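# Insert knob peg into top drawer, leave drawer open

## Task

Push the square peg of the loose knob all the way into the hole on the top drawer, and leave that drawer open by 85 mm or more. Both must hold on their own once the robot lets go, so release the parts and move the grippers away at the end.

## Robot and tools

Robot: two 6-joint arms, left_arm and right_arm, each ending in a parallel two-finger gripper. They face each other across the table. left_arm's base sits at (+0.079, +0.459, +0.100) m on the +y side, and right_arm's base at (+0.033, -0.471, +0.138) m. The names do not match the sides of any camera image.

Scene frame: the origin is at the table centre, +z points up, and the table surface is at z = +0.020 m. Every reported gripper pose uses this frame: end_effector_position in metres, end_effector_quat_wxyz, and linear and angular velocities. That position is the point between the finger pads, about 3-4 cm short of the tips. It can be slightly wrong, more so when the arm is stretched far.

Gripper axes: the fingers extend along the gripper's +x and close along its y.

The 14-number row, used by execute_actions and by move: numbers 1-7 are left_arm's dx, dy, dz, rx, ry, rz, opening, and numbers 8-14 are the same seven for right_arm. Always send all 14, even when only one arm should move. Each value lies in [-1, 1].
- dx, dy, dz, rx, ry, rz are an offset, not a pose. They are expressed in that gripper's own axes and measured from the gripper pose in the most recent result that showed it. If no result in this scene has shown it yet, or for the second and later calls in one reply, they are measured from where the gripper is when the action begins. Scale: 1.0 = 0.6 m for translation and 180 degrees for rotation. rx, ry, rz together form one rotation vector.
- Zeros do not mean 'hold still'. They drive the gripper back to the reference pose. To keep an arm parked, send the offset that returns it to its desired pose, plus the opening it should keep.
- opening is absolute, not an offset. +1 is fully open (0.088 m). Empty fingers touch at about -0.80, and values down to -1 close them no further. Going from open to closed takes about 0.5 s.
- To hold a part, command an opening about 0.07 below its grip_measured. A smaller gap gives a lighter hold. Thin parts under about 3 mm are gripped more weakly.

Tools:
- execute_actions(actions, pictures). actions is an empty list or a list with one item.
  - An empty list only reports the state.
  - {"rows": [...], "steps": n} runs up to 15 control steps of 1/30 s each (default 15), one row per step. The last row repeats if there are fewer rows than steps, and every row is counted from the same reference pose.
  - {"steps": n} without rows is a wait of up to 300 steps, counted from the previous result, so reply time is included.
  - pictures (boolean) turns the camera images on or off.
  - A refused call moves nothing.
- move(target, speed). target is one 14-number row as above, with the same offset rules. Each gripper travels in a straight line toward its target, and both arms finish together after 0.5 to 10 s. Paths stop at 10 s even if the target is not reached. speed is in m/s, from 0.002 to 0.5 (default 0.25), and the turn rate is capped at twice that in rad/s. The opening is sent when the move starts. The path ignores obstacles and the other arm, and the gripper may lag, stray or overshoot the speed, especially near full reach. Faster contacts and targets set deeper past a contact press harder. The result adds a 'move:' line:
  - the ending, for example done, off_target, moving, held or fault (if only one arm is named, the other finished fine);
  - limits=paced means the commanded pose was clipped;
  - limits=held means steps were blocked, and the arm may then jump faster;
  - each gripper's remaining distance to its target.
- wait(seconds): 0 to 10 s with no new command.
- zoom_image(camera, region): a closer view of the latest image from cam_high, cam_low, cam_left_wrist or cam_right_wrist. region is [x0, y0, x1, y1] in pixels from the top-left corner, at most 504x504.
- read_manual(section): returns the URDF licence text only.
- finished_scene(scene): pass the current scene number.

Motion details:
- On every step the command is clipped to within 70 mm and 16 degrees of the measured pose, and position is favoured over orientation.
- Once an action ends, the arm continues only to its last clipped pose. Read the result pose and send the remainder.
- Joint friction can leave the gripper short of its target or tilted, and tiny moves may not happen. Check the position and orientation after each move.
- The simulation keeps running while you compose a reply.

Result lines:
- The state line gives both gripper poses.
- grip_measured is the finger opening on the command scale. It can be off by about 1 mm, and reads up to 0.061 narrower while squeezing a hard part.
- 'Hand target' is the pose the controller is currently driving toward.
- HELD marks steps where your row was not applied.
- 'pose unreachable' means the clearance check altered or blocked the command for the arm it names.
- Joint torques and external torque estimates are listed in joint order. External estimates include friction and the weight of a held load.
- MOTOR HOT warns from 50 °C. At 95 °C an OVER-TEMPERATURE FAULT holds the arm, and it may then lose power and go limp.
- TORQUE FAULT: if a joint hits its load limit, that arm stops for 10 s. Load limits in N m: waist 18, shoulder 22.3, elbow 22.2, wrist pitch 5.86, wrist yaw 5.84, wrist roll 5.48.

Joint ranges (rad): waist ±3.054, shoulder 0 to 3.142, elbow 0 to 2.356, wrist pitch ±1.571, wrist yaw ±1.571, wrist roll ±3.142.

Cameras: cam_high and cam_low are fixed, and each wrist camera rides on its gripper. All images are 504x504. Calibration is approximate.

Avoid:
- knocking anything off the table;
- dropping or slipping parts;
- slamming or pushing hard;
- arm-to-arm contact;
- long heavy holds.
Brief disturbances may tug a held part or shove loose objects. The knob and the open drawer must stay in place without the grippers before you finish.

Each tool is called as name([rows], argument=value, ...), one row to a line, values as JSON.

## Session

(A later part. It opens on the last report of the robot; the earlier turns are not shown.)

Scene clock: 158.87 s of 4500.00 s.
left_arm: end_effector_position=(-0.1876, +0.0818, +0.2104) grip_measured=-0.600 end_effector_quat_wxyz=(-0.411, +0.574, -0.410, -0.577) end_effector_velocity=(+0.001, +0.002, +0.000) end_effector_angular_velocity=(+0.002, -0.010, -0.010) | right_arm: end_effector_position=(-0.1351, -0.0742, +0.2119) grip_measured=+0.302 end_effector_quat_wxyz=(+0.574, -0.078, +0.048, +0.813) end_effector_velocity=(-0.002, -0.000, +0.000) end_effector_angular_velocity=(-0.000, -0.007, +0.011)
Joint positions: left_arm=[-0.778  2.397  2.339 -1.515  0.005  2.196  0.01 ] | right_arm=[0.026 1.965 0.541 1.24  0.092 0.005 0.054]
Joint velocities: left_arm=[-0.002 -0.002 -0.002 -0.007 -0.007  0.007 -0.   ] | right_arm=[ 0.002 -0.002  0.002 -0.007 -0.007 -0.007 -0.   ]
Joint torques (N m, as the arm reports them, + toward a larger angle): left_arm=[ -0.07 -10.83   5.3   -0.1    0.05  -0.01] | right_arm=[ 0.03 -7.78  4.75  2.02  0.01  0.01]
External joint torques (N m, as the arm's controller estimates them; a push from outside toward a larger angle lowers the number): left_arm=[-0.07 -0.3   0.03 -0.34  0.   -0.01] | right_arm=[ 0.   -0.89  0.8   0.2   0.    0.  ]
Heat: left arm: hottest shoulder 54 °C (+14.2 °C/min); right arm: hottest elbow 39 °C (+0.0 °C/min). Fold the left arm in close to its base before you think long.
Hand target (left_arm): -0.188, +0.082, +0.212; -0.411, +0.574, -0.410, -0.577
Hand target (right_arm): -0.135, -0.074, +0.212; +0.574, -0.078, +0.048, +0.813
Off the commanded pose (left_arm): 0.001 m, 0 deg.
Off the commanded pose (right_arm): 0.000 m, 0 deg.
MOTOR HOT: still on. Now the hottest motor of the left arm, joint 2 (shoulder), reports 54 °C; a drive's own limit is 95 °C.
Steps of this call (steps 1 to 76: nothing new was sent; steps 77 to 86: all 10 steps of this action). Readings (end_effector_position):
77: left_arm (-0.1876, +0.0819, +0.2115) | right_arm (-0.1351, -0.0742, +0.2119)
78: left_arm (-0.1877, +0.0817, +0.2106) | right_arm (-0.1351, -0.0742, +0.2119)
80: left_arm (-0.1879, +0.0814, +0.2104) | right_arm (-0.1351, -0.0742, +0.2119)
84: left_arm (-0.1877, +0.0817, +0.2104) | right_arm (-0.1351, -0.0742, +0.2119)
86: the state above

move(target=[0,0,0,0,0,0,-0.7,0.12,0,-0.008,0,0,0,0.3], speed=0.1)

Scene clock: 167.57 s of 4500.00 s.
left_arm: end_effector_position=(-0.1875, +0.0820, +0.2104) grip_measured=-0.600 end_effector_quat_wxyz=(-0.412, +0.574, -0.410, -0.577) end_effector_velocity=(+0.003, +0.004, +0.000) end_effector_angular_velocity=(+0.014, -0.019, +0.005) | right_arm: end_effector_position=(-0.1582, -0.0107, +0.1971) grip_measured=+0.302 end_effector_quat_wxyz=(+0.576, -0.075, +0.047, +0.813) end_effector_velocity=(+0.002, +0.001, -0.007) end_effector_angular_velocity=(-0.027, -0.019, +0.001)
Joint positions: left_arm=[-0.778  2.397  2.339 -1.516  0.005  2.196  0.01 ] | right_arm=[0.01  2.166 0.832 1.157 0.079 0.005 0.054]
Joint velocities: left_arm=[-0.002 -0.002 -0.002 -0.022 -0.007 -0.007 -0.   ] | right_arm=[-0.007  0.002  0.007 -0.037 -0.007 -0.007 -0.   ]
Joint torques (N m, as the arm reports them, + toward a larger angle): left_arm=[ -0.03 -10.66   4.82   0.21   0.08   0.06] | right_arm=[-0.27 -8.08  6.57  1.89 -0.18 -0.13]
External joint torques (N m, as the arm's controller estimates them; a push from outside toward a larger angle lowers the number): left_arm=[-0.03 -0.2  -0.38 -0.01  0.03  0.06] | right_arm=[-0.16  0.54  2.24  0.09 -0.21 -0.14]
Heat: left arm: hottest shoulder 54 °C (+14.2 °C/min); right arm: hottest shoulder 38 °C (-1.0 °C/min). Fold the left arm in close to its base before you think long.
Hand target (left_arm): -0.188, +0.082, +0.210; -0.411, +0.574, -0.410, -0.577
Hand target (right_arm): -0.158, -0.008, +0.194; +0.575, -0.077, +0.048, +0.813
Off the commanded pose (left_arm): 0.000 m, 0 deg.
Off the commanded pose (right_arm): 0.004 m, 0 deg.
MOTOR HOT: still on. Now the hottest motor of the left arm, joint 2 (shoulder), reports 54 °C; a drive's own limit is 95 °C.
After step 90, 4.50 s passed at rest.
move: done
camera_calibration (this result's frames):
cam_left_wrist: T_world_to_cam=[[0.937305, 0.347915, 0.0203559, 0.147441], [0.325819, -0.895513, 0.303146, 0.107083], [0.123698, -0.277508, -0.952727, 0.328605], [0, 0, 0, 1]] pos_world=[-0.213735, 0.135788, 0.277607]
cam_right_wrist: T_world_to_cam=[[0.937812, 0.345175, -0.0369147, 0.169014], [0.136712, -0.464982, -0.874701, 0.222834], [-0.319089, 0.815259, -0.483255, 0.134912], [0, 0, 0, 1]] pos_world=[-0.145919, -0.0647137, 0.266349]

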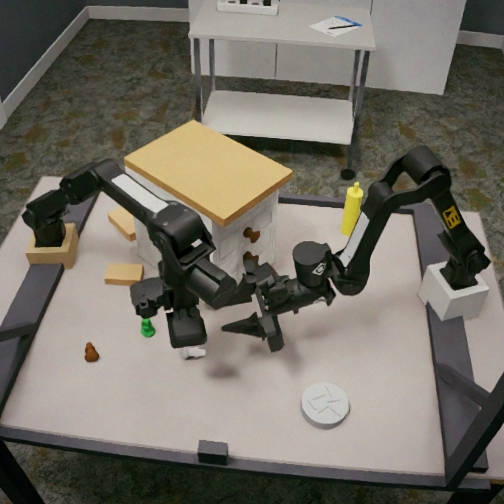

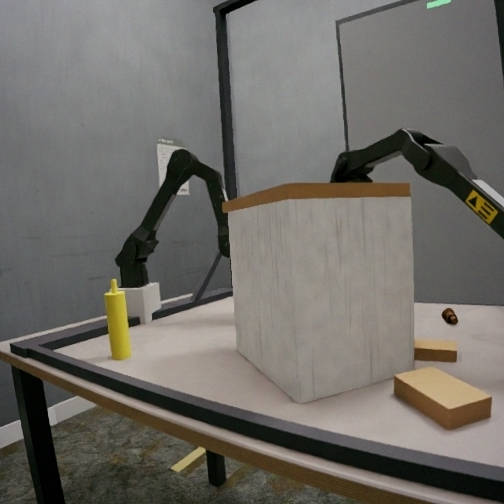

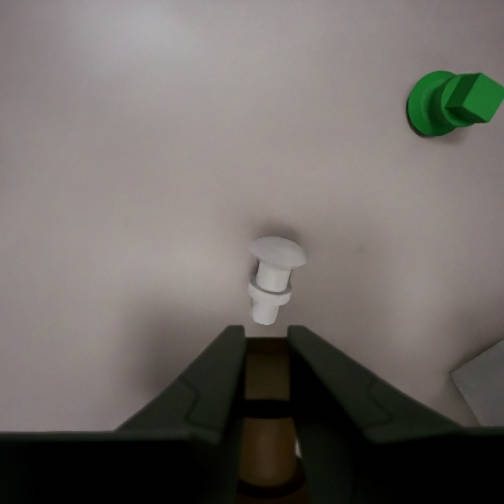

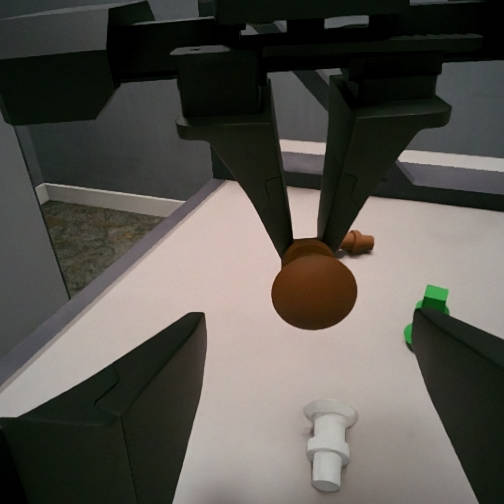

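move(target=[0,0,0,0,0,0,-0.7,0.062,0,-0.01,0,0,0,0.3], speed=0.06)

Scene clock: 174.03 s of 4500.00 s.
left_arm: end_effector_position=(-0.1875, +0.0820, +0.2104) grip_measured=-0.600 end_effector_quat_wxyz=(-0.412, +0.574, -0.410, -0.577) end_effector_velocity=(+0.001, +0.002, +0.000) end_effector_angular_velocity=(+0.002, -0.010, +0.005) | right_arm: end_effector_position=(-0.1700, +0.0203, +0.1882) grip_measured=+0.302 end_effector_quat_wxyz=(+0.577, -0.073, +0.046, +0.812) end_effector_velocity=(-0.001, +0.003, +0.002) end_effector_angular_velocity=(+0.013, -0.001, +0.006)
Joint positions: left_arm=[-0.778  2.397  2.339 -1.516  0.005  2.196  0.01 ] | right_arm=[0.006 2.269 0.986 1.11  0.078 0.005 0.054]
Joint velocities: left_arm=[-0.002 -0.002 -0.002 -0.007 -0.007 -0.007 -0.   ] | right_arm=[-0.002  0.007  0.012  0.007 -0.007 -0.007 -0.   ]
Joint torques (N m, as the arm reports them, + toward a larger angle): left_arm=[  0.1  -10.58   4.78   0.14   0.05   0.01] | right_arm=[-0.23 -8.71  6.72  1.93 -0.19 -0.06]
External joint torques (N m, as the arm's controller estimates them; a push from outside toward a larger angle lowers the number): left_arm=[ 0.17 -0.11 -0.43 -0.09 -0.01  0.01] | right_arm=[-0.23  0.89  2.07  0.1  -0.19 -0.07]
Heat: left arm: hottest shoulder 54 °C (+13.1 °C/min); right arm: hottest shoulder 39 °C (+0.0 °C/min). Fold the left arm in close to its base before you think long.
Hand target (left_arm): -0.187, +0.082, +0.210; -0.412, +0.574, -0.410, -0.577
Hand target (right_arm): -0.170, +0.023, +0.184; +0.576, -0.075, +0.047, +0.813
Off the commanded pose (left_arm): 0.000 m, 0 deg.
Off the commanded pose (right_arm): 0.004 m, 0 deg.
MOTOR HOT: still on. Now the hottest motor of the left arm, joint 2 (shoulder), reports 54 °C; a drive's own limit is 95 °C.
After step 90, 2.43 s passed at rest.
move: done
camera_calibration (this result's frames):
cam_left_wrist: T_world_to_cam=[[0.937305, 0.347915, 0.0203559, 0.147441], [0.325819, -0.895513, 0.303146, 0.107083], [0.123698, -0.277508, -0.952727, 0.328605], [0, 0, 0, 1]] pos_world=[-0.213735, 0.135788, 0.277607]
cam_right_wrist: T_world_to_cam=[[0.938524, 0.34317, -0.0375002, 0.169333], [0.133672, -0.461416, -0.877056, 0.23095], [-0.318283, 0.818126, -0.478922, 0.100806], [0, 0, 0, 1]] pos_world=[-0.15771, -0.0340179, 0.257184]

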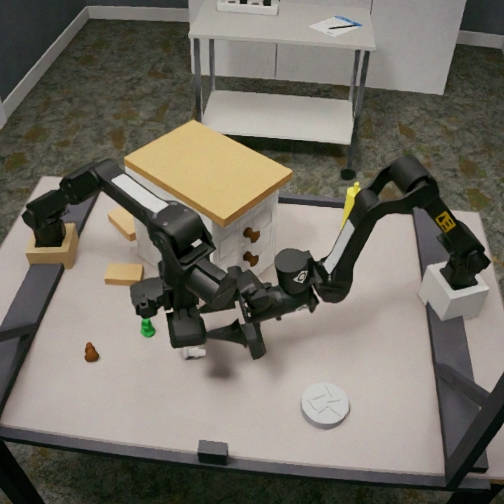

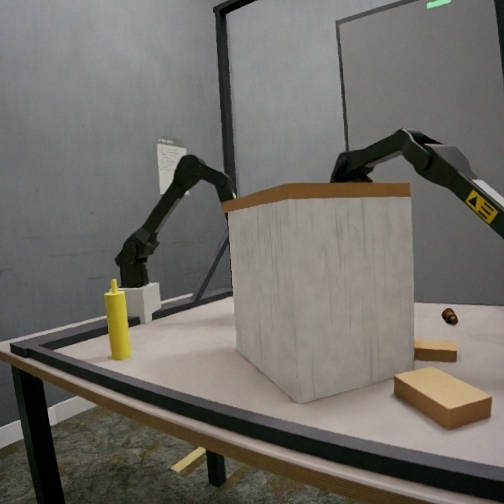

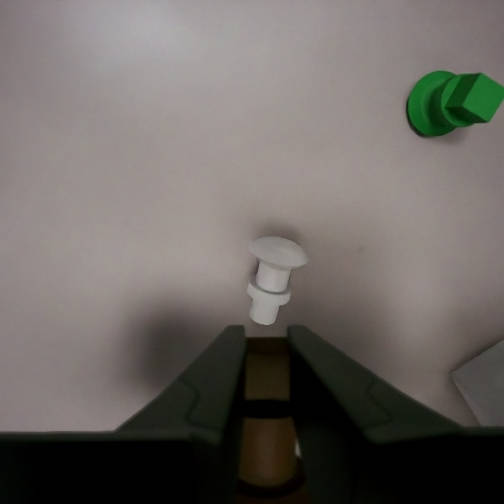

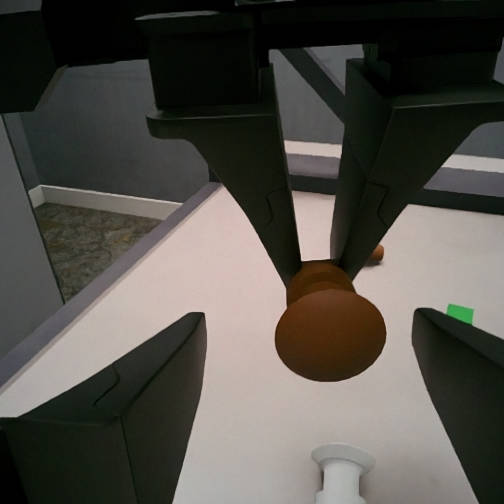

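move(target=[0,0,0,0,0,0,-0.7,0.026,-0.011,0,0,0,0,0.3], speed=0.04)

Scene clock: 177.30 s of 4500.00 s.
left_arm: end_effector_position=(-0.1875, +0.0820, +0.2104) grip_measured=-0.600 end_effector_quat_wxyz=(-0.412, +0.574, -0.410, -0.577) end_effector_velocity=(+0.003, +0.000, -0.002) end_effector_angular_velocity=(+0.006, -0.013, +0.010) | right_arm: end_effector_position=(-0.1687, +0.0346, +0.1893) grip_measured=+0.302 end_effector_quat_wxyz=(+0.578, -0.070, +0.046, +0.812) end_effector_velocity=(+0.000, +0.002, -0.000) end_effector_angular_velocity=(+0.003, -0.018, +0.018)
Joint positions: left_arm=[-0.778  2.397  2.339 -1.516  0.005  2.196  0.01 ] | right_arm=[-0.01   2.294  1.045  1.081  0.064  0.005  0.054]
Joint velocities: left_arm=[ 0.002  0.002 -0.002 -0.007 -0.007 -0.007 -0.   ] | right_arm=[-0.007  0.002  0.007 -0.007 -0.022 -0.022 -0.   ]
Joint torques (N m, as the arm reports them, + toward a larger angle): left_arm=[ -0.08 -10.68   4.76   0.13   0.05   0.02] | right_arm=[-0.21 -9.06  6.95  1.94 -0.15 -0.14]
External joint torques (N m, as the arm's controller estimates them; a push from outside toward a larger angle lowers the number): left_arm=[-0.23 -0.34 -0.4  -0.11  0.01  0.02] | right_arm=[-0.17  0.78  2.19  0.12 -0.16 -0.15]
Heat: left arm: hottest shoulder 54 °C (+12.2 °C/min); right arm: hottest shoulder 40 °C (+1.0 °C/min). Fold the left arm in close to its base before you think long.
Hand target (left_arm): -0.187, +0.082, +0.210; -0.412, +0.574, -0.410, -0.577
Hand target (right_arm): -0.169, +0.037, +0.185; +0.577, -0.073, +0.047, +0.812
Off the commanded pose (left_arm): 0.000 m, 0 deg.
Off the commanded pose (right_arm): 0.004 m, 0 deg.
MOTOR HOT: still on. Now the hottest motor of the left arm, joint 2 (shoulder), reports 54 °C; a drive's own limit is 95 °C.
move: done
camera_calibration (this result's frames):
cam_left_wrist: T_world_to_cam=[[0.937305, 0.347915, 0.0203559, 0.147441], [0.325819, -0.895513, 0.303146, 0.107083], [0.123698, -0.277508, -0.952727, 0.328605], [0, 0, 0, 1]] pos_world=[-0.213735, 0.135788, 0.277607]
cam_right_wrist: T_world_to_cam=[[0.939477, 0.340265, -0.0400412, 0.164015], [0.128633, -0.458626, -0.87927, 0.237774], [-0.317549, 0.820903, -0.474637, 0.0892892], [0, 0, 0, 1]] pos_world=[-0.15632, -0.0200569, 0.258015]

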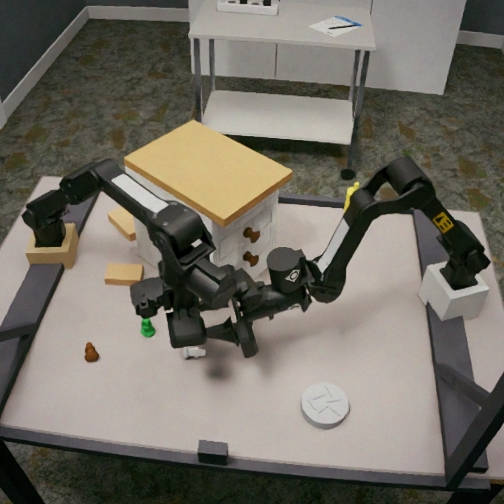

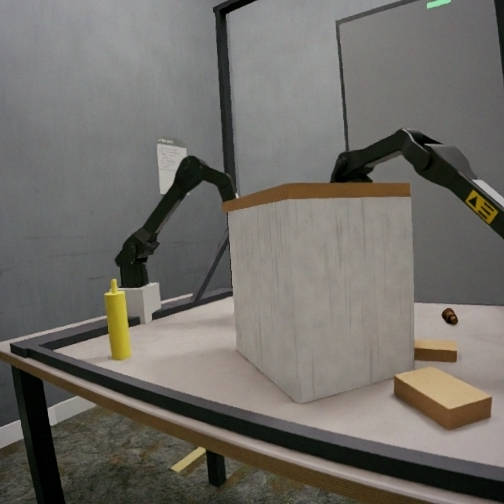

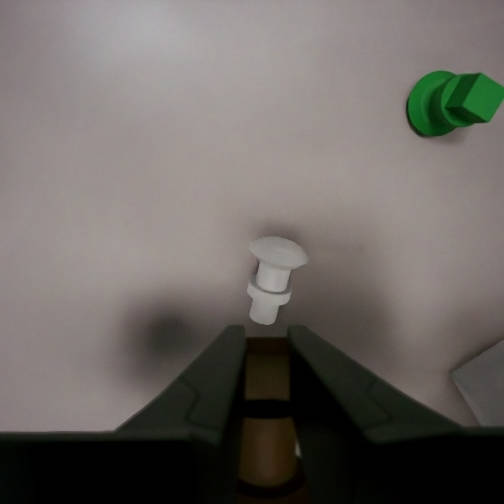

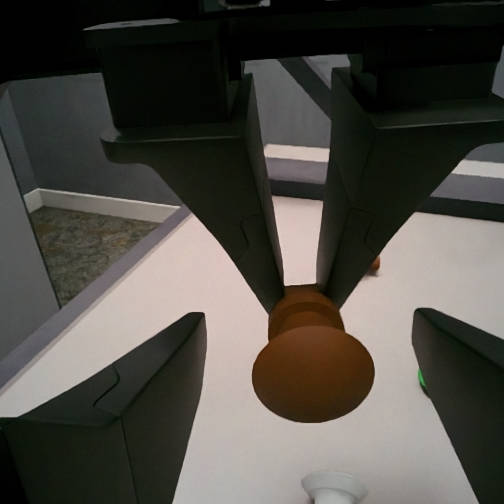

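execute_actions([
  {"rows":[[0,0,0,0,0,0,-0.7,0,0,-0.02,0,0,0,0.3],[0,0,0,0,0,0,-0.7,0,0,-0.02,0,0,0,0.3],[0,0,0,0,0,0,-0.7,0,0,-0.02,0,0,0,0.2],[0,0,0,0,0,0,-0.7,0,0,-0.006,0,0,0,0.1],[0,0,0,0,0,0,-0.7,0,0,-0.006,0,0,0,0.0],[0,0,0,0,0,0,-0.7,0,0,-0.006,0,0,0,-0.05],[0,0,0,0,0,0,-0.7,0,0,-0.006,0,0,0,-0.1],[0,0,0,0,0,0,-0.7,0,0,-0.006,0,0,0,-0.15],[0,0,0,0,0,0,-0.7,0,0,-0.006,0,0,0,-0.2],[0,0,0,0,0,0,-0.7,0,0,-0.006,0,0,0,-0.25],[0,0,0,0,0,0,-0.7,0,0,-0.006,0,0,0,-0.32]],"steps":15},
])

Scene clock: 183.77 s of 4500.00 s.
left_arm: end_effector_position=(-0.1875, +0.0820, +0.2104) grip_measured=-0.600 end_effector_quat_wxyz=(-0.412, +0.574, -0.410, -0.577) end_effector_velocity=(+0.003, +0.004, +0.000) end_effector_angular_velocity=(+0.014, -0.019, +0.005) | right_arm: end_effector_position=(-0.1689, +0.0347, +0.1871) grip_measured=-0.260 end_effector_quat_wxyz=(+0.578, -0.068, +0.045, +0.812) end_effector_velocity=(+0.001, -0.001, +0.000) end_effector_angular_velocity=(+0.004, -0.005, +0.006)
Joint positions: left_arm=[-0.778  2.397  2.339 -1.516  0.005  2.196  0.01 ] | right_arm=[-0.01   2.305  1.047  1.095  0.064  0.005  0.026]
Joint velocities: left_arm=[-0.002 -0.002 -0.002 -0.022 -0.007 -0.007 -0.   ] | right_arm=[-0.002 -0.002 -0.007  0.007 -0.007 -0.007 -0.023]
Joint torques (N m, as the arm reports them, + toward a larger angle): left_arm=[  0.03 -10.59   4.89   0.16   0.07   0.  ] | right_arm=[  0.03 -11.03   5.32   2.     0.01   0.  ]
External joint torques (N m, as the arm's controller estimates them; a push from outside toward a larger angle lowers the number): left_arm=[ 0.03 -0.12 -0.32 -0.06  0.01  0.  ] | right_arm=[ 0.11 -1.1   0.55  0.16  0.   -0.01]
Heat: left arm: hottest shoulder 53 °C (+10.1 °C/min); right arm: hottest shoulder 40 °C (+1.0 °C/min). Fold the left arm in close to its base before you think long.
Hand target (left_arm): -0.187, +0.082, +0.210; -0.412, +0.574, -0.410, -0.577
Hand target (right_arm): -0.169, +0.034, +0.186; +0.578, -0.070, +0.046, +0.812
Off the commanded pose (left_arm): 0.000 m, 0 deg.
Off the commanded pose (right_arm): 0.002 m, 0 deg.
MOTOR HOT: still on. Now the hottest motor of the left arm, joint 2 (shoulder), reports 53 °C; a drive's own limit is 95 °C.
Steps of this call (steps 1 to 90: nothing new was sent; then 2.97 s passed at rest; steps 91 to 105: all 15 steps of this action). Readings (end_effector_position):
91: left_arm (-0.1875, +0.0820, +0.2104) | right_arm (-0.1689, +0.0348, +0.1889)
92: left_arm (-0.1875, +0.0820, +0.2104) | right_arm (-0.1690, +0.0350, +0.1893)
94: left_arm (-0.1875, +0.0820, +0.2104) | right_arm (-0.1690, +0.0350, +0.1888)
98: left_arm (-0.1875, +0.0820, +0.2104) | right_arm (-0.1689, +0.0349, +0.1879)
105: the state above
camera_calibration (this result's frames):
cam_left_wrist: T_world_to_cam=[[0.937305, 0.347915, 0.0203559, 0.147441], [0.325819, -0.895513, 0.303146, 0.107083], [0.123698, -0.277508, -0.952727, 0.328605], [0, 0, 0, 1]] pos_world=[-0.213735, 0.135788, 0.277607]
cam_right_wrist: T_world_to_cam=[[0.939275, 0.340787, -0.0403333, 0.163999], [0.127192, -0.454884, -0.881421, 0.236003], [-0.318724, 0.822767, -0.470607, 0.0870421], [0, 0, 0, 1]] pos_world=[-0.156315, -0.0201501, 0.255595]

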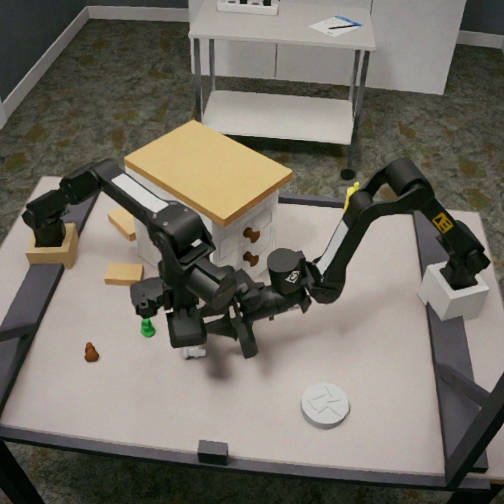

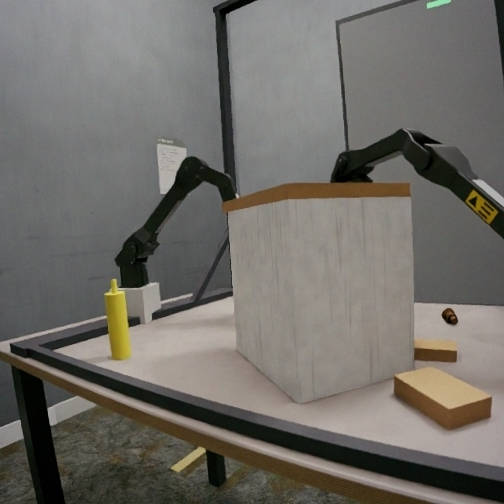

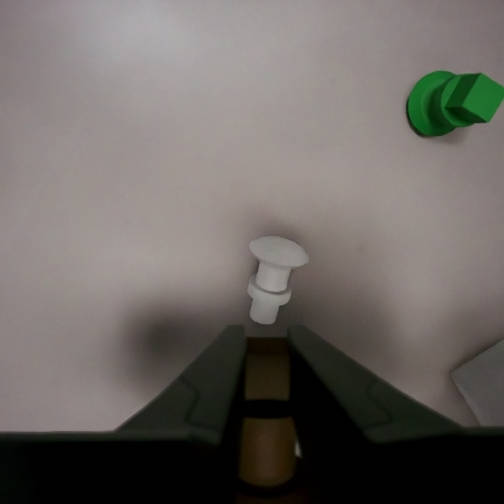

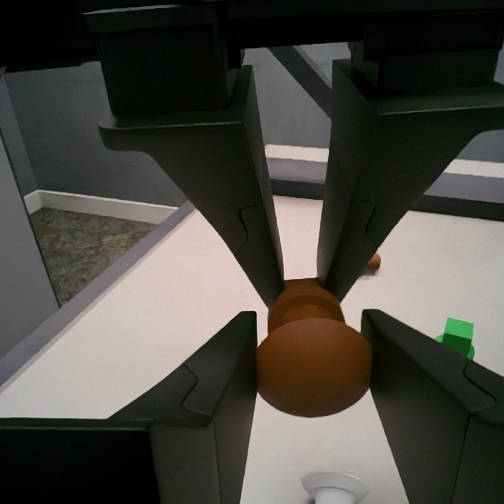

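execute_actions([
  {"rows":[[0,0,0,0,0,0,-0.7,0,0,0,0,0,0,-0.34],[0,0,0,0,0,0,-0.7,0,0,0,0,0,0,-0.34],[0,0,0,0,0,0,-0.7,0,0,0,0,0,0,-0.34],[0,0,0,0,0,0,-0.7,0,0,0,0,0,0,-0.34],[0,0,0,0,0,0,-0.7,0,0,0,0,0,0,-0.34],[0,0,0,0,0,0,-0.2,0,0,0,0,0,0,-0.34]],"steps":15},
], pictures=false)

move(target=[-0.12,0,0.03,0,0.03,0,-0.2,0,0,0,0,0,0,-0.34], speed=0.1)

Scene clock: 187.43 s of 4500.00 s.
left_arm: end_effector_position=(-0.1876, +0.0821, +0.2104) grip_measured=-0.232 end_effector_quat_wxyz=(-0.412, +0.574, -0.410, -0.577) end_effector_velocity=(+0.001, +0.002, +0.000) end_effector_angular_velocity=(+0.002, -0.010, +0.005) | right_arm: end_effector_position=(-0.1689, +0.0347, +0.1870) grip_measured=-0.321 end_effector_quat_wxyz=(+0.578, -0.068, +0.045, +0.812) end_effector_velocity=(+0.004, -0.001, -0.003) end_effector_angular_velocity=(-0.018, -0.014, +0.001)
Joint positions: left_arm=[-0.778  2.397  2.339 -1.516  0.005  2.196  0.028] | right_arm=[-0.01   2.305  1.047  1.095  0.064  0.005  0.023]
Joint velocities: left_arm=[-0.002 -0.002 -0.002 -0.007 -0.007 -0.007  0.012] | right_arm=[-0.007 -0.007 -0.007 -0.022 -0.007 -0.007  0.   ]
Joint torques (N m, as the arm reports them, + toward a larger angle): left_arm=[  0.09 -10.71   4.91   0.14   0.03   0.01] | right_arm=[  0.01 -10.93   5.67   2.12   0.    -0.01]
External joint torques (N m, as the arm's controller estimates them; a push from outside toward a larger angle lowers the number): left_arm=[ 0.01 -0.17 -0.35 -0.11 -0.02  0.01] | right_arm=[ 0.09 -1.08  0.96  0.31 -0.02 -0.02]
Heat: left arm: hottest shoulder 53 °C (+9.1 °C/min); right arm: hottest shoulder 41 °C (+2.0 °C/min). Fold the left arm in close to its base before you think long.
Hand target (left_arm): -0.187, +0.082, +0.210; -0.412, +0.574, -0.410, -0.577
Hand target (right_arm): -0.169, +0.035, +0.187; +0.578, -0.068, +0.045, +0.812
Off the commanded pose (left_arm): 0.000 m, 0 deg.
Off the commanded pose (right_arm): 0.000 m, 0 deg.
MOTOR HOT: still on. Now the hottest motor of the left arm, joint 2 (shoulder), reports 53 °C; a drive's own limit is 95 °C.
Steps of this call (steps 1 to 90: nothing new was sent; then 0.17 s passed at rest; steps 91 to 105: all 15 steps of this action). Readings (end_effector_position):
91: left_arm (-0.1876, +0.0821, +0.2104) | right_arm (-0.1689, +0.0347, +0.1870)
92: left_arm (-0.1876, +0.0821, +0.2104) | right_arm (-0.1689, +0.0347, +0.1870)
94: left_arm (-0.1876, +0.0821, +0.2104) | right_arm (-0.1689, +0.0347, +0.1870)
98: left_arm (-0.1876, +0.0821, +0.2104) | right_arm (-0.1689, +0.0347, +0.1870)
105: the state above

Scene clock: 188.93 s of 4500.00 s.
left_arm: end_effector_position=(-0.1917, +0.0986, +0.2684) grip_measured=-0.203 end_effector_quat_wxyz=(-0.375, +0.597, -0.446, -0.550) end_effector_velocity=(+0.005, +0.003, +0.000) end_effector_angular_velocity=(+0.004, -0.030, +0.007) | right_arm: end_effector_position=(-0.1689, +0.0347, +0.1870) grip_measured=-0.321 end_effector_quat_wxyz=(+0.578, -0.068, +0.045, +0.812) end_effector_velocity=(+0.001, -0.001, -0.004) end_effector_angular_velocity=(-0.018, -0.014, +0.006)
Joint positions: left_arm=[-0.832  2.269  2.347 -1.551 -0.071  2.149  0.029] | right_arm=[-0.01   2.305  1.047  1.095  0.064  0.005  0.023]
Joint velocities: left_arm=[-0.002 -0.002 -0.002 -0.022 -0.022 -0.007 -0.   ] | right_arm=[-0.002 -0.002 -0.002 -0.022 -0.007 -0.007 -0.   ]
Joint torques (N m, as the arm reports them, + toward a larger angle): left_arm=[ -0.15 -12.54   6.03   0.36  -0.19  -0.05] | right_arm=[  0.01 -11.     5.71   2.1    0.01   0.  ]
External joint torques (N m, as the arm's controller estimates them; a push from outside toward a larger angle lowers the number): left_arm=[-0.16 -2.74  0.84 -0.03 -0.19 -0.05] | right_arm=[ 0.02 -1.21  1.04  0.3   0.   -0.01]
Heat: left arm: hottest shoulder 54 °C (+10.1 °C/min); right arm: hottest shoulder 41 °C (+2.0 °C/min). Fold the left arm in close to its base before you think long.
Hand target (left_arm): -0.192, +0.099, +0.282; -0.362, +0.598, -0.459, -0.549
Hand target (right_arm): -0.169, +0.035, +0.187; +0.578, -0.068, +0.045, +0.812
Off the commanded pose (left_arm): 0.014 m, 3 deg.
Off the commanded pose (right_arm): 0.000 m, 0 deg.
MOTOR HOT: still on. Now the hottest motor of the left arm, joint 2 (shoulder), reports 54 °C; a drive's own limit is 95 °C.
joint sent to its limit (left arm) — the command would take joint 3 (elbow) past its upper limit, so that joint was sent only as far as its limit.
move: off_target (left_arm)
camera_calibration (this result's frames):
cam_left_wrist: T_world_to_cam=[[0.93843, 0.34454, -0.025322, 0.157227], [0.323737, -0.851446, 0.412593, 0.0716045], [0.120595, -0.395388, -0.910563, 0.388715], [0, 0, 0, 1]] pos_world=[-0.217605, 0.160489, 0.328387]
cam_right_wrist: T_world_to_cam=[[0.939281, 0.340773, -0.0403143, 0.163993], [0.127322, -0.455194, -0.881242, 0.235924], [-0.318654, 0.822601, -0.470943, 0.0870959], [0, 0, 0, 1]] pos_world=[-0.15632, -0.0201384, 0.255534]

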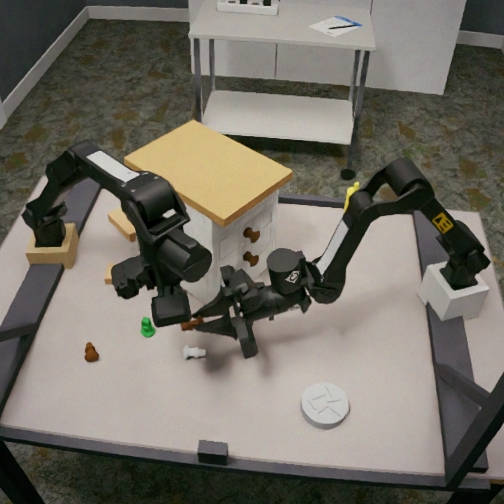

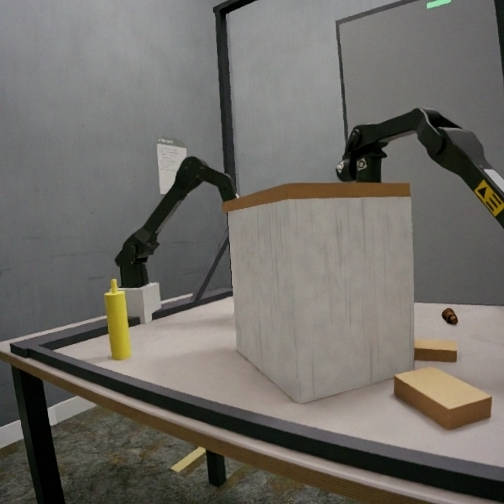

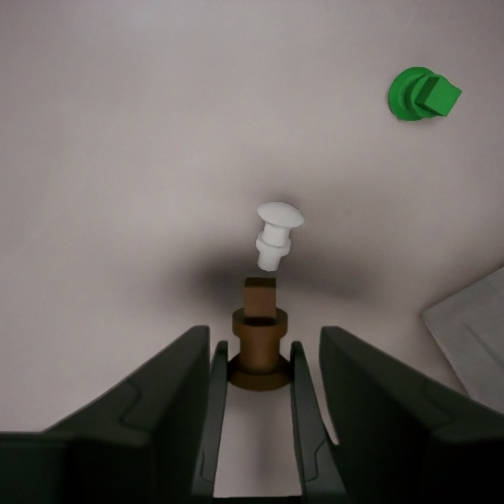

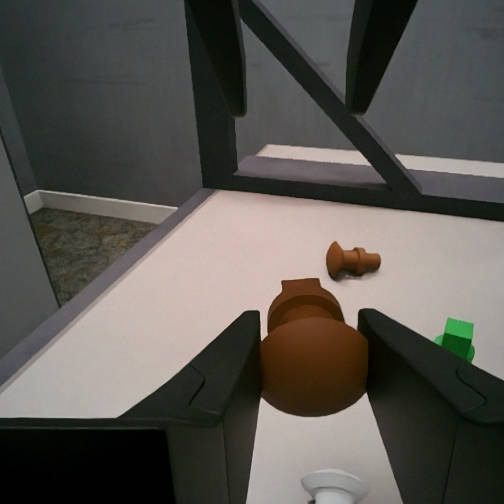

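move(target=[-0.05,-0.21,0.245,0,0,0,0.2,0,0,0,0,0,0,-0.4], speed=0.25)

Scene clock: 196.43 s of 4500.00 s.
left_arm: end_effector_position=(-0.1216, +0.2784, +0.2750) grip_measured=+0.197 end_effector_quat_wxyz=(-0.379, +0.597, -0.443, -0.552) end_effector_velocity=(+0.001, +0.000, +0.003) end_effector_angular_velocity=(-0.016, +0.009, +0.005) | right_arm: end_effector_position=(-0.1689, +0.0347, +0.1870) grip_measured=-0.321 end_effector_quat_wxyz=(+0.578, -0.068, +0.045, +0.812) end_effector_velocity=(-0.002, -0.001, +0.001) end_effector_angular_velocity=(-0.000, -0.007, +0.011)
Joint positions: left_arm=[-1.05   1.506  1.364 -1.358 -0.085  1.93   0.049] | right_arm=[-0.01   2.305  1.047  1.095  0.064  0.005  0.023]
Joint velocities: left_arm=[-0.002 -0.017 -0.007  0.007 -0.007 -0.007 -0.   ] | right_arm=[ 0.002 -0.007 -0.002 -0.007 -0.007 -0.007 -0.   ]
Joint torques (N m, as the arm reports them, + toward a larger angle): left_arm=[-0.24 -6.9   4.05  0.43 -0.13 -0.09] | right_arm=[  0.02 -10.99   5.67   2.08   0.     0.  ]
External joint torques (N m, as the arm's controller estimates them; a push from outside toward a larger angle lowers the number): left_arm=[-0.27 -2.01 -1.37  0.03 -0.12 -0.08] | right_arm=[ 0.02 -1.11  0.93  0.27  0.   -0.01]
Heat: left arm: hottest shoulder 54 °C (+7.0 °C/min); right arm: hottest shoulder 43 °C (+4.0 °C/min). Fold the left arm in close to its base before you think long.
Hand target (left_arm): -0.120, +0.280, +0.277; -0.375, +0.597, -0.447, -0.551
Hand target (right_arm): -0.169, +0.035, +0.187; +0.578, -0.068, +0.045, +0.812
Off the commanded pose (left_arm): 0.003 m, 1 deg.
Off the commanded pose (right_arm): 0.000 m, 0 deg.
MOTOR HOT: still on. Now the hottest motor of the left arm, joint 2 (shoulder), reports 54 °C; a drive's own limit is 95 °C.
After step 90, 3.10 s passed at rest.
move: done
camera_calibration (this result's frames):
cam_left_wrist: T_world_to_cam=[[0.938329, 0.345225, -0.0189431, 0.0277867], [0.322823, -0.855187, 0.405514, 0.202134], [0.123794, -0.386621, -0.913893, 0.456248], [0, 0, 0, 1]] pos_world=[-0.147807, 0.339664, 0.33552]
cam_right_wrist: T_world_to_cam=[[0.939281, 0.340773, -0.0403143, 0.163993], [0.127322, -0.455194, -0.881242, 0.235924], [-0.318654, 0.822601, -0.470943, 0.0870959], [0, 0, 0, 1]] pos_world=[-0.15632, -0.0201384, 0.255534]

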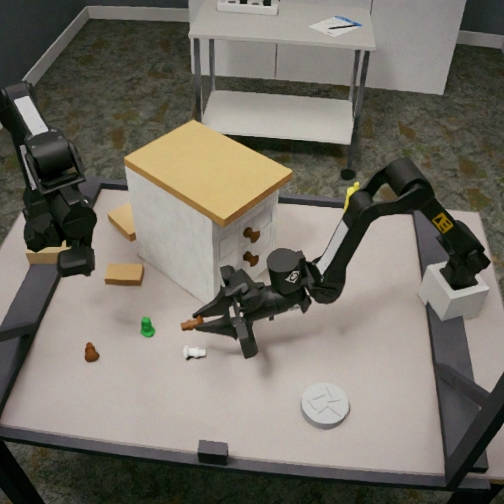

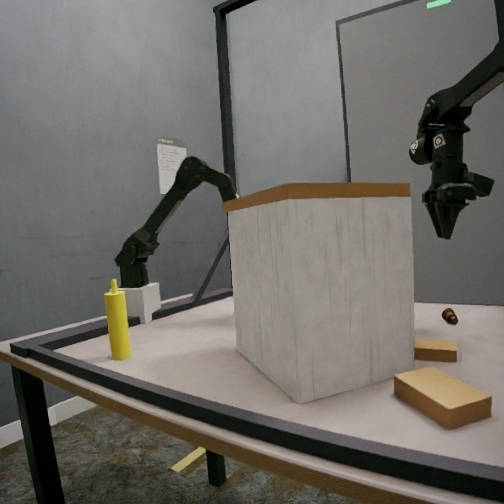

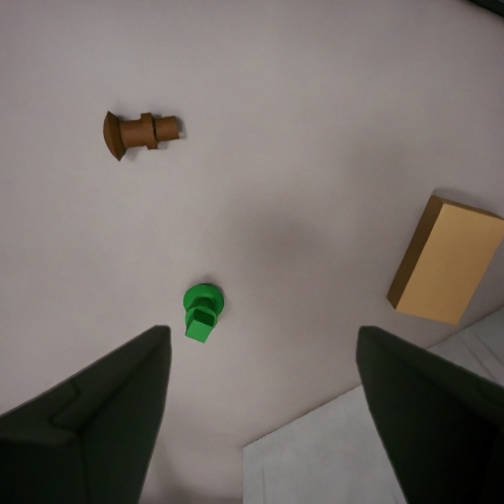

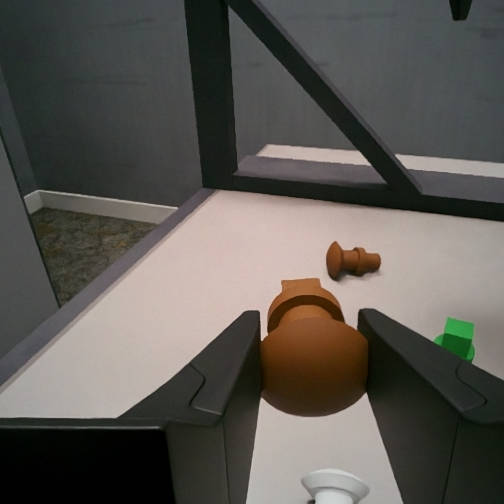

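execute_actions(actions=[])

Scene clock: 212.00 s of 4500.00 s.
left_arm: end_effector_position=(-0.1215, +0.2786, +0.2751) grip_measured=+0.197 end_effector_quat_wxyz=(-0.379, +0.597, -0.443, -0.552) end_effector_velocity=(+0.004, +0.003, +0.002) end_effector_angular_velocity=(+0.002, -0.012, +0.020) | right_arm: end_effector_position=(-0.1689, +0.0347, +0.1870) grip_measured=-0.321 end_effector_quat_wxyz=(+0.578, -0.068, +0.045, +0.812) end_effector_velocity=(+0.000, -0.001, -0.001) end_effector_angular_velocity=(-0.005, -0.009, +0.006)
Joint positions: left_arm=[-1.05   1.505  1.364 -1.358 -0.085  1.929  0.049] | right_arm=[-0.01   2.305  1.047  1.095  0.064  0.005  0.023]
Joint velocities: left_arm=[-0.002 -0.007  0.002 -0.022 -0.007 -0.022 -0.   ] | right_arm=[-0.002 -0.002 -0.002 -0.007 -0.007 -0.007 -0.   ]
Joint torques (N m, as the arm reports them, + toward a larger angle): left_arm=[-0.4  -6.89  4.17  0.42 -0.14 -0.07] | right_arm=[  0.04 -11.     5.69   2.09  -0.01   0.  ]
External joint torques (N m, as the arm's controller estimates them; a push from outside toward a larger angle lowers the number): left_arm=[-0.41 -1.87 -1.28  0.06 -0.13 -0.07] | right_arm=[ 0.04 -1.18  0.99  0.28 -0.02 -0.01]
Heat: left arm: hottest shoulder 51 °C (-2.0 °C/min); right arm: hottest shoulder 45 °C (+5.0 °C/min). Fold the left arm in close to its base before you think long.
Hand target (left_arm): -0.120, +0.280, +0.277; -0.375, +0.597, -0.447, -0.551
Hand target (right_arm): -0.169, +0.035, +0.187; +0.578, -0.068, +0.045, +0.812
Off the commanded pose (left_arm): 0.003 m, 1 deg.
Off the commanded pose (right_arm): 0.000 m, 0 deg.
MOTOR HOT: still on. Now the hottest motor of the left arm, joint 2 (shoulder), reports 51 °C; a drive's own limit is 95 °C.
Steps of this call (steps 1 to 90: nothing new was sent; then 12.57 s passed at rest). Readings (end_effector_position):
1: left_arm (-0.1216, +0.2784, +0.2751) | right_arm (-0.1689, +0.0347, +0.1870)
2: left_arm (-0.1216, +0.2784, +0.2752) | right_arm (-0.1689, +0.0347, +0.1870)
4: left_arm (-0.1215, +0.2785, +0.2752) | right_arm (-0.1689, +0.0347, +0.1870)
8: left_arm (-0.1216, +0.2786, +0.2752) | right_arm (-0.1689, +0.0347, +0.1870)
90: the state above
camera_calibration (this result's frames):
cam_left_wrist: T_world_to_cam=[[0.938191, 0.345574, -0.0193828, 0.0276177], [0.323299, -0.854967, 0.405597, 0.202229], [0.123592, -0.386794, -0.913847, 0.456406], [0, 0, 0, 1]] pos_world=[-0.147699, 0.33989, 0.335597]
cam_right_wrist: T_world_to_cam=[[0.939281, 0.340773, -0.0403143, 0.163993], [0.127322, -0.455194, -0.881242, 0.235924], [-0.318654, 0.822601, -0.470943, 0.0870959], [0, 0, 0, 1]] pos_world=[-0.15632, -0.0201384, 0.255534]

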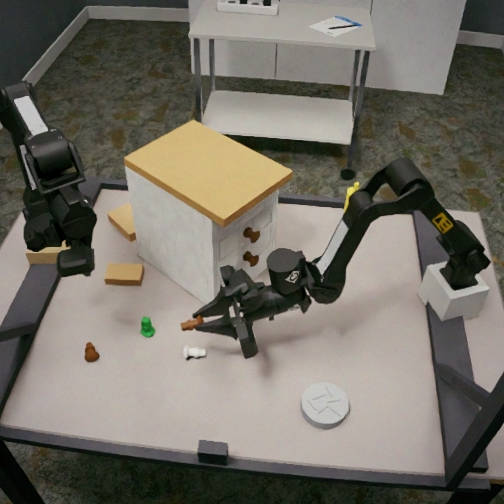

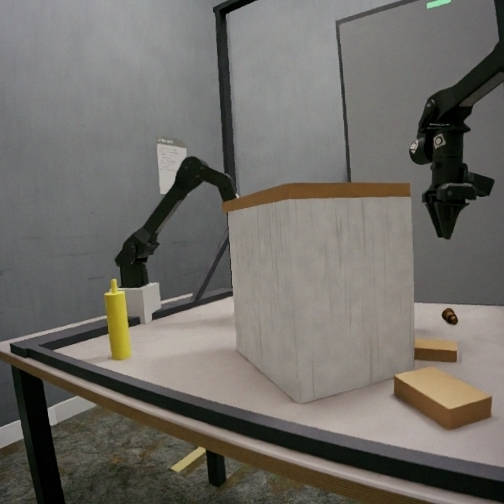

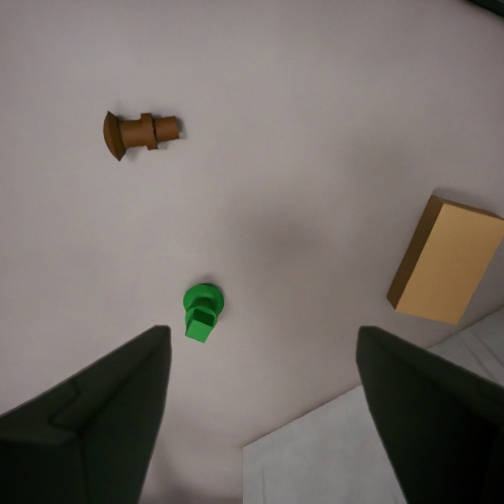

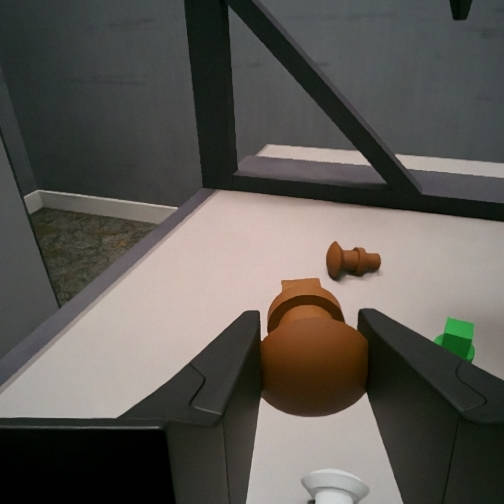

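move(target=[0,0,0,0,0,0,0.2,-0.36,0,0,0,-0.072,0,-0.4], speed=0.2)

Scene clock: 221.23 s of 4500.00 s.
left_arm: end_effector_position=(-0.1215, +0.2786, +0.2751) grip_measured=+0.197 end_effector_quat_wxyz=(-0.379, +0.597, -0.443, -0.552) end_effector_velocity=(-0.000, -0.001, +0.000) end_effector_angular_velocity=(-0.010, +0.000, -0.009) | right_arm: end_effector_position=(-0.0999, -0.1643, +0.2233) grip_measured=-0.321 end_effector_quat_wxyz=(+0.580, -0.046, +0.027, +0.813) end_effector_velocity=(-0.000, -0.004, +0.001) end_effector_angular_velocity=(-0.005, +0.006, +0.009)
Joint positions: left_arm=[-1.05   1.505  1.364 -1.358 -0.085  1.929  0.049] | right_arm=[0.065 1.825 0.139 1.578 0.14  0.005 0.023]
Joint velocities: left_arm=[-0.002 -0.002 -0.002  0.007 -0.007  0.007 -0.   ] | right_arm=[ 0.002 -0.017 -0.012 -0.007 -0.007  0.007 -0.   ]
Joint torques (N m, as the arm reports them, + toward a larger angle): left_arm=[-0.09 -5.3   5.04  0.3   0.    0.  ] | right_arm=[ 0.43 -5.92  2.48  2.21  0.18  0.15]
External joint torques (N m, as the arm's controller estimates them; a push from outside toward a larger angle lowers the number): left_arm=[-0.09 -0.36 -0.41 -0.1   0.    0.  ] | right_arm=[ 0.44 -1.43 -0.1   0.39  0.17  0.13]
Heat: left arm: hottest shoulder 49 °C (-5.0 °C/min); right arm: hottest shoulder 45 °C (+6.0 °C/min). Fold the left arm in close to its base before you think long.
Hand target (left_arm): -0.122, +0.279, +0.275; -0.379, +0.597, -0.443, -0.552
Hand target (right_arm): -0.099, -0.167, +0.224; +0.581, -0.045, +0.028, +0.812
Off the commanded pose (left_arm): 0.000 m, 0 deg.
Off the commanded pose (right_arm): 0.003 m, 10 deg.
MOTOR HOT: still on. Now the hottest motor of the left arm, joint 2 (shoulder), reports 49 °C; a drive's own limit is 95 °C.
joint sent to its limit (right arm) — the command would take joint 4 (wrist pitch) past its upper limit, so that joint was sent only as far as its limit.
After step 90, 4.57 s passed at rest.
move: off_target (right_arm)
camera_calibration (this result's frames):
cam_left_wrist: T_world_to_cam=[[0.938191, 0.345574, -0.0193828, 0.0276177], [0.323299, -0.854967, 0.405597, 0.202229], [0.123592, -0.386794, -0.913847, 0.456406], [0, 0, 0, 1]] pos_world=[-0.147699, 0.33989, 0.335597]
cam_right_wrist: T_world_to_cam=[[0.939036, 0.342044, -0.0348893, 0.167468], [0.114187, -0.405972, -0.906724, 0.180922], [-0.324304, 0.847463, -0.420279, 0.282065], [0, 0, 0, 1]] pos_world=[-0.0864423, -0.222872, 0.288435]

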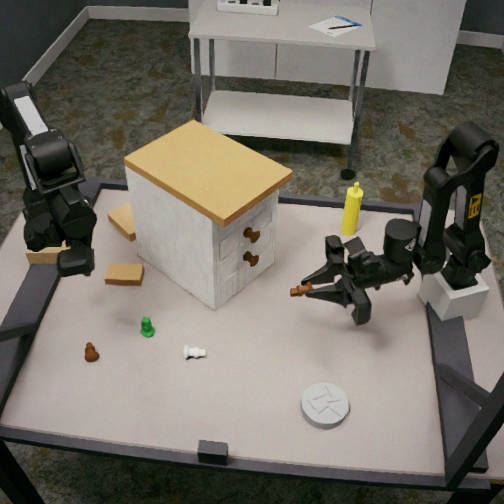

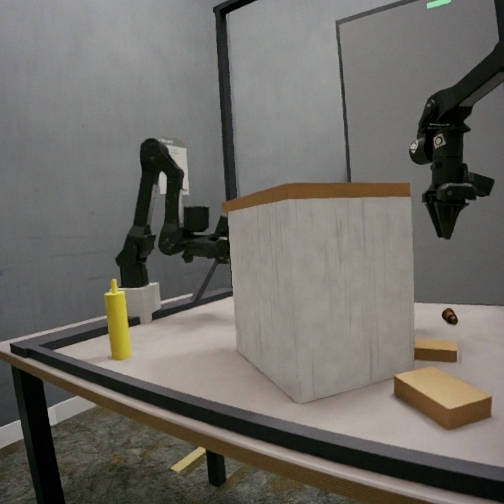

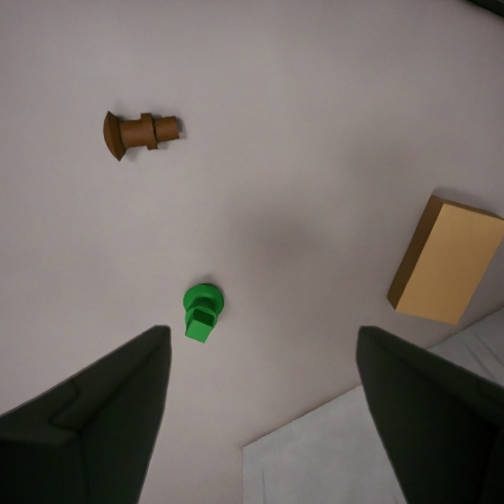

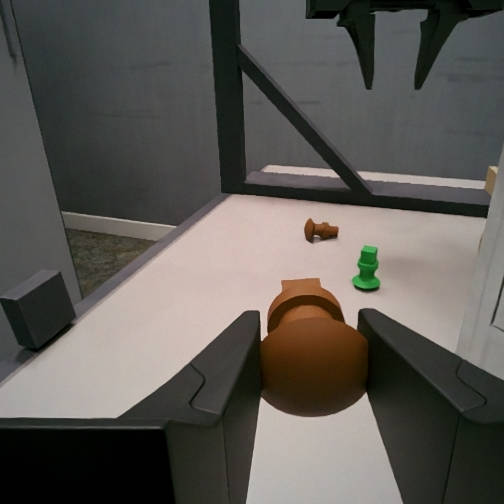

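move(target=[0,0,0,0,0,0,0.2,0.003,-0.165,0.103,0.015,-0.03,-0.30,-0.4], speed=0.2)

Scene clock: 233.07 s of 4500.00 s.
left_arm: end_effector_position=(-0.1215, +0.2786, +0.2751) grip_measured=+0.197 end_effector_quat_wxyz=(-0.379, +0.597, -0.443, -0.552) end_effector_velocity=(-0.000, +0.002, +0.001) end_effector_angular_velocity=(+0.007, +0.005, +0.019) | right_arm: end_effector_position=(-0.0103, -0.1260, +0.2845) grip_measured=-0.321 end_effector_quat_wxyz=(+0.884, -0.003, -0.003, +0.467) end_effector_velocity=(+0.002, +0.001, -0.003) end_effector_angular_velocity=(-0.015, -0.005, -0.015)
Joint positions: left_arm=[-1.05   1.505  1.364 -1.358 -0.085  1.929  0.049] | right_arm=[ 0.119  1.727  0.441  1.293  1.127 -0.013  0.023]
Joint velocities: left_arm=[-0.002 -0.002  0.002 -0.007  0.007 -0.022  0.   ] | right_arm=[-0.007  0.007  0.007 -0.022  0.007  0.007 -0.   ]
Joint torques (N m, as the arm reports them, + toward a larger angle): left_arm=[-0.07 -5.06  5.1   0.33 -0.04  0.01] | right_arm=[-0.26 -4.75  6.35  1.48  0.13 -0.15]
External joint torques (N m, as the arm's controller estimates them; a push from outside toward a larger angle lowers the number): left_arm=[-0.06 -0.09 -0.33 -0.04 -0.04  0.01] | right_arm=[-0.24  0.6   2.17  0.09  0.14 -0.16]
Heat: left arm: hottest shoulder 47 °C (-7.1 °C/min); right arm: hottest shoulder 44 °C (+5.0 °C/min).
Hand target (left_arm): -0.122, +0.279, +0.275; -0.379, +0.597, -0.443, -0.552
Hand target (right_arm): -0.010, -0.124, +0.284; +0.887, -0.005, -0.004, +0.462
Off the commanded pose (left_arm): 0.000 m, 0 deg.
Off the commanded pose (right_arm): 0.002 m, 1 deg.
MOTOR HOT: cleared. Now the hottest motor of the left arm, joint 2 (shoulder), reports 47 °C.
After step 90, 6.03 s passed at rest.
move: done
camera_calibration (this result's frames):
cam_left_wrist: T_world_to_cam=[[0.938191, 0.345574, -0.0193828, 0.0276177], [0.323299, -0.854967, 0.405597, 0.202229], [0.123592, -0.386794, -0.913847, 0.456406], [0, 0, 0, 1]] pos_world=[-0.147699, 0.33989, 0.335597]
cam_right_wrist: T_world_to_cam=[[0.836764, -0.546442, -0.0350386, -0.0405934], [-0.202289, -0.249033, -0.947133, 0.26975], [0.508828, 0.799615, -0.318921, 0.278106], [0, 0, 0, 1]] pos_world=[-0.0529736, -0.177383, 0.342761]

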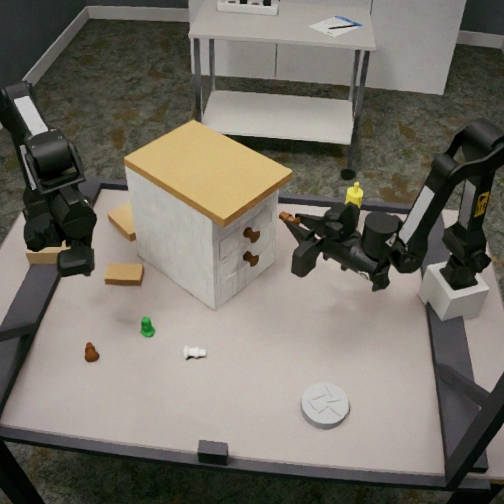

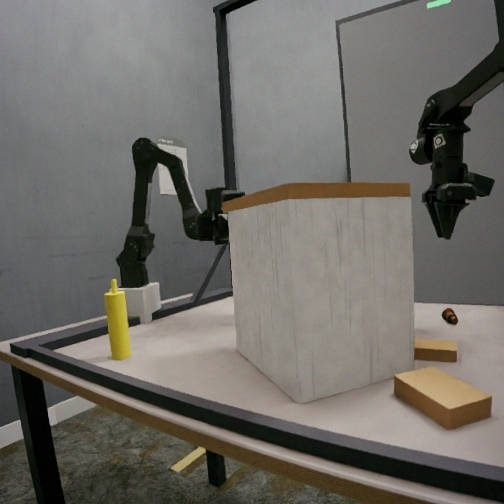

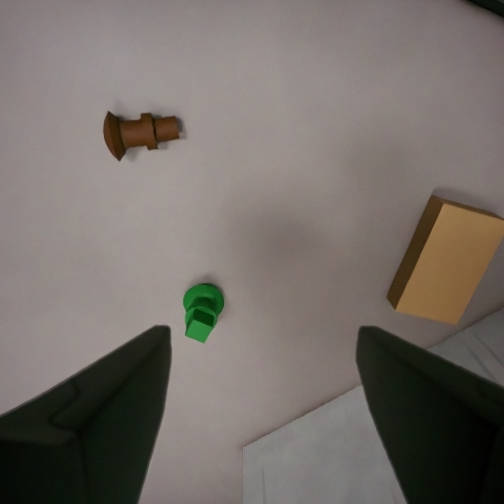

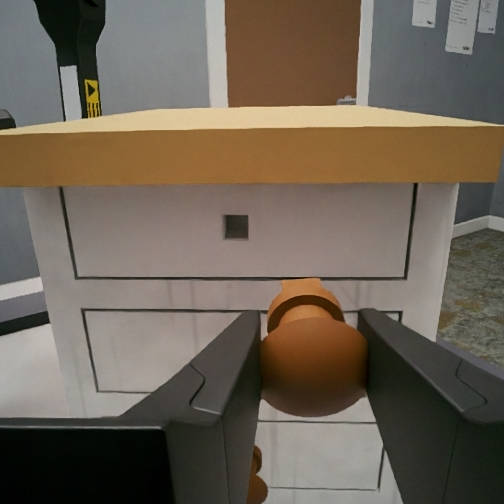

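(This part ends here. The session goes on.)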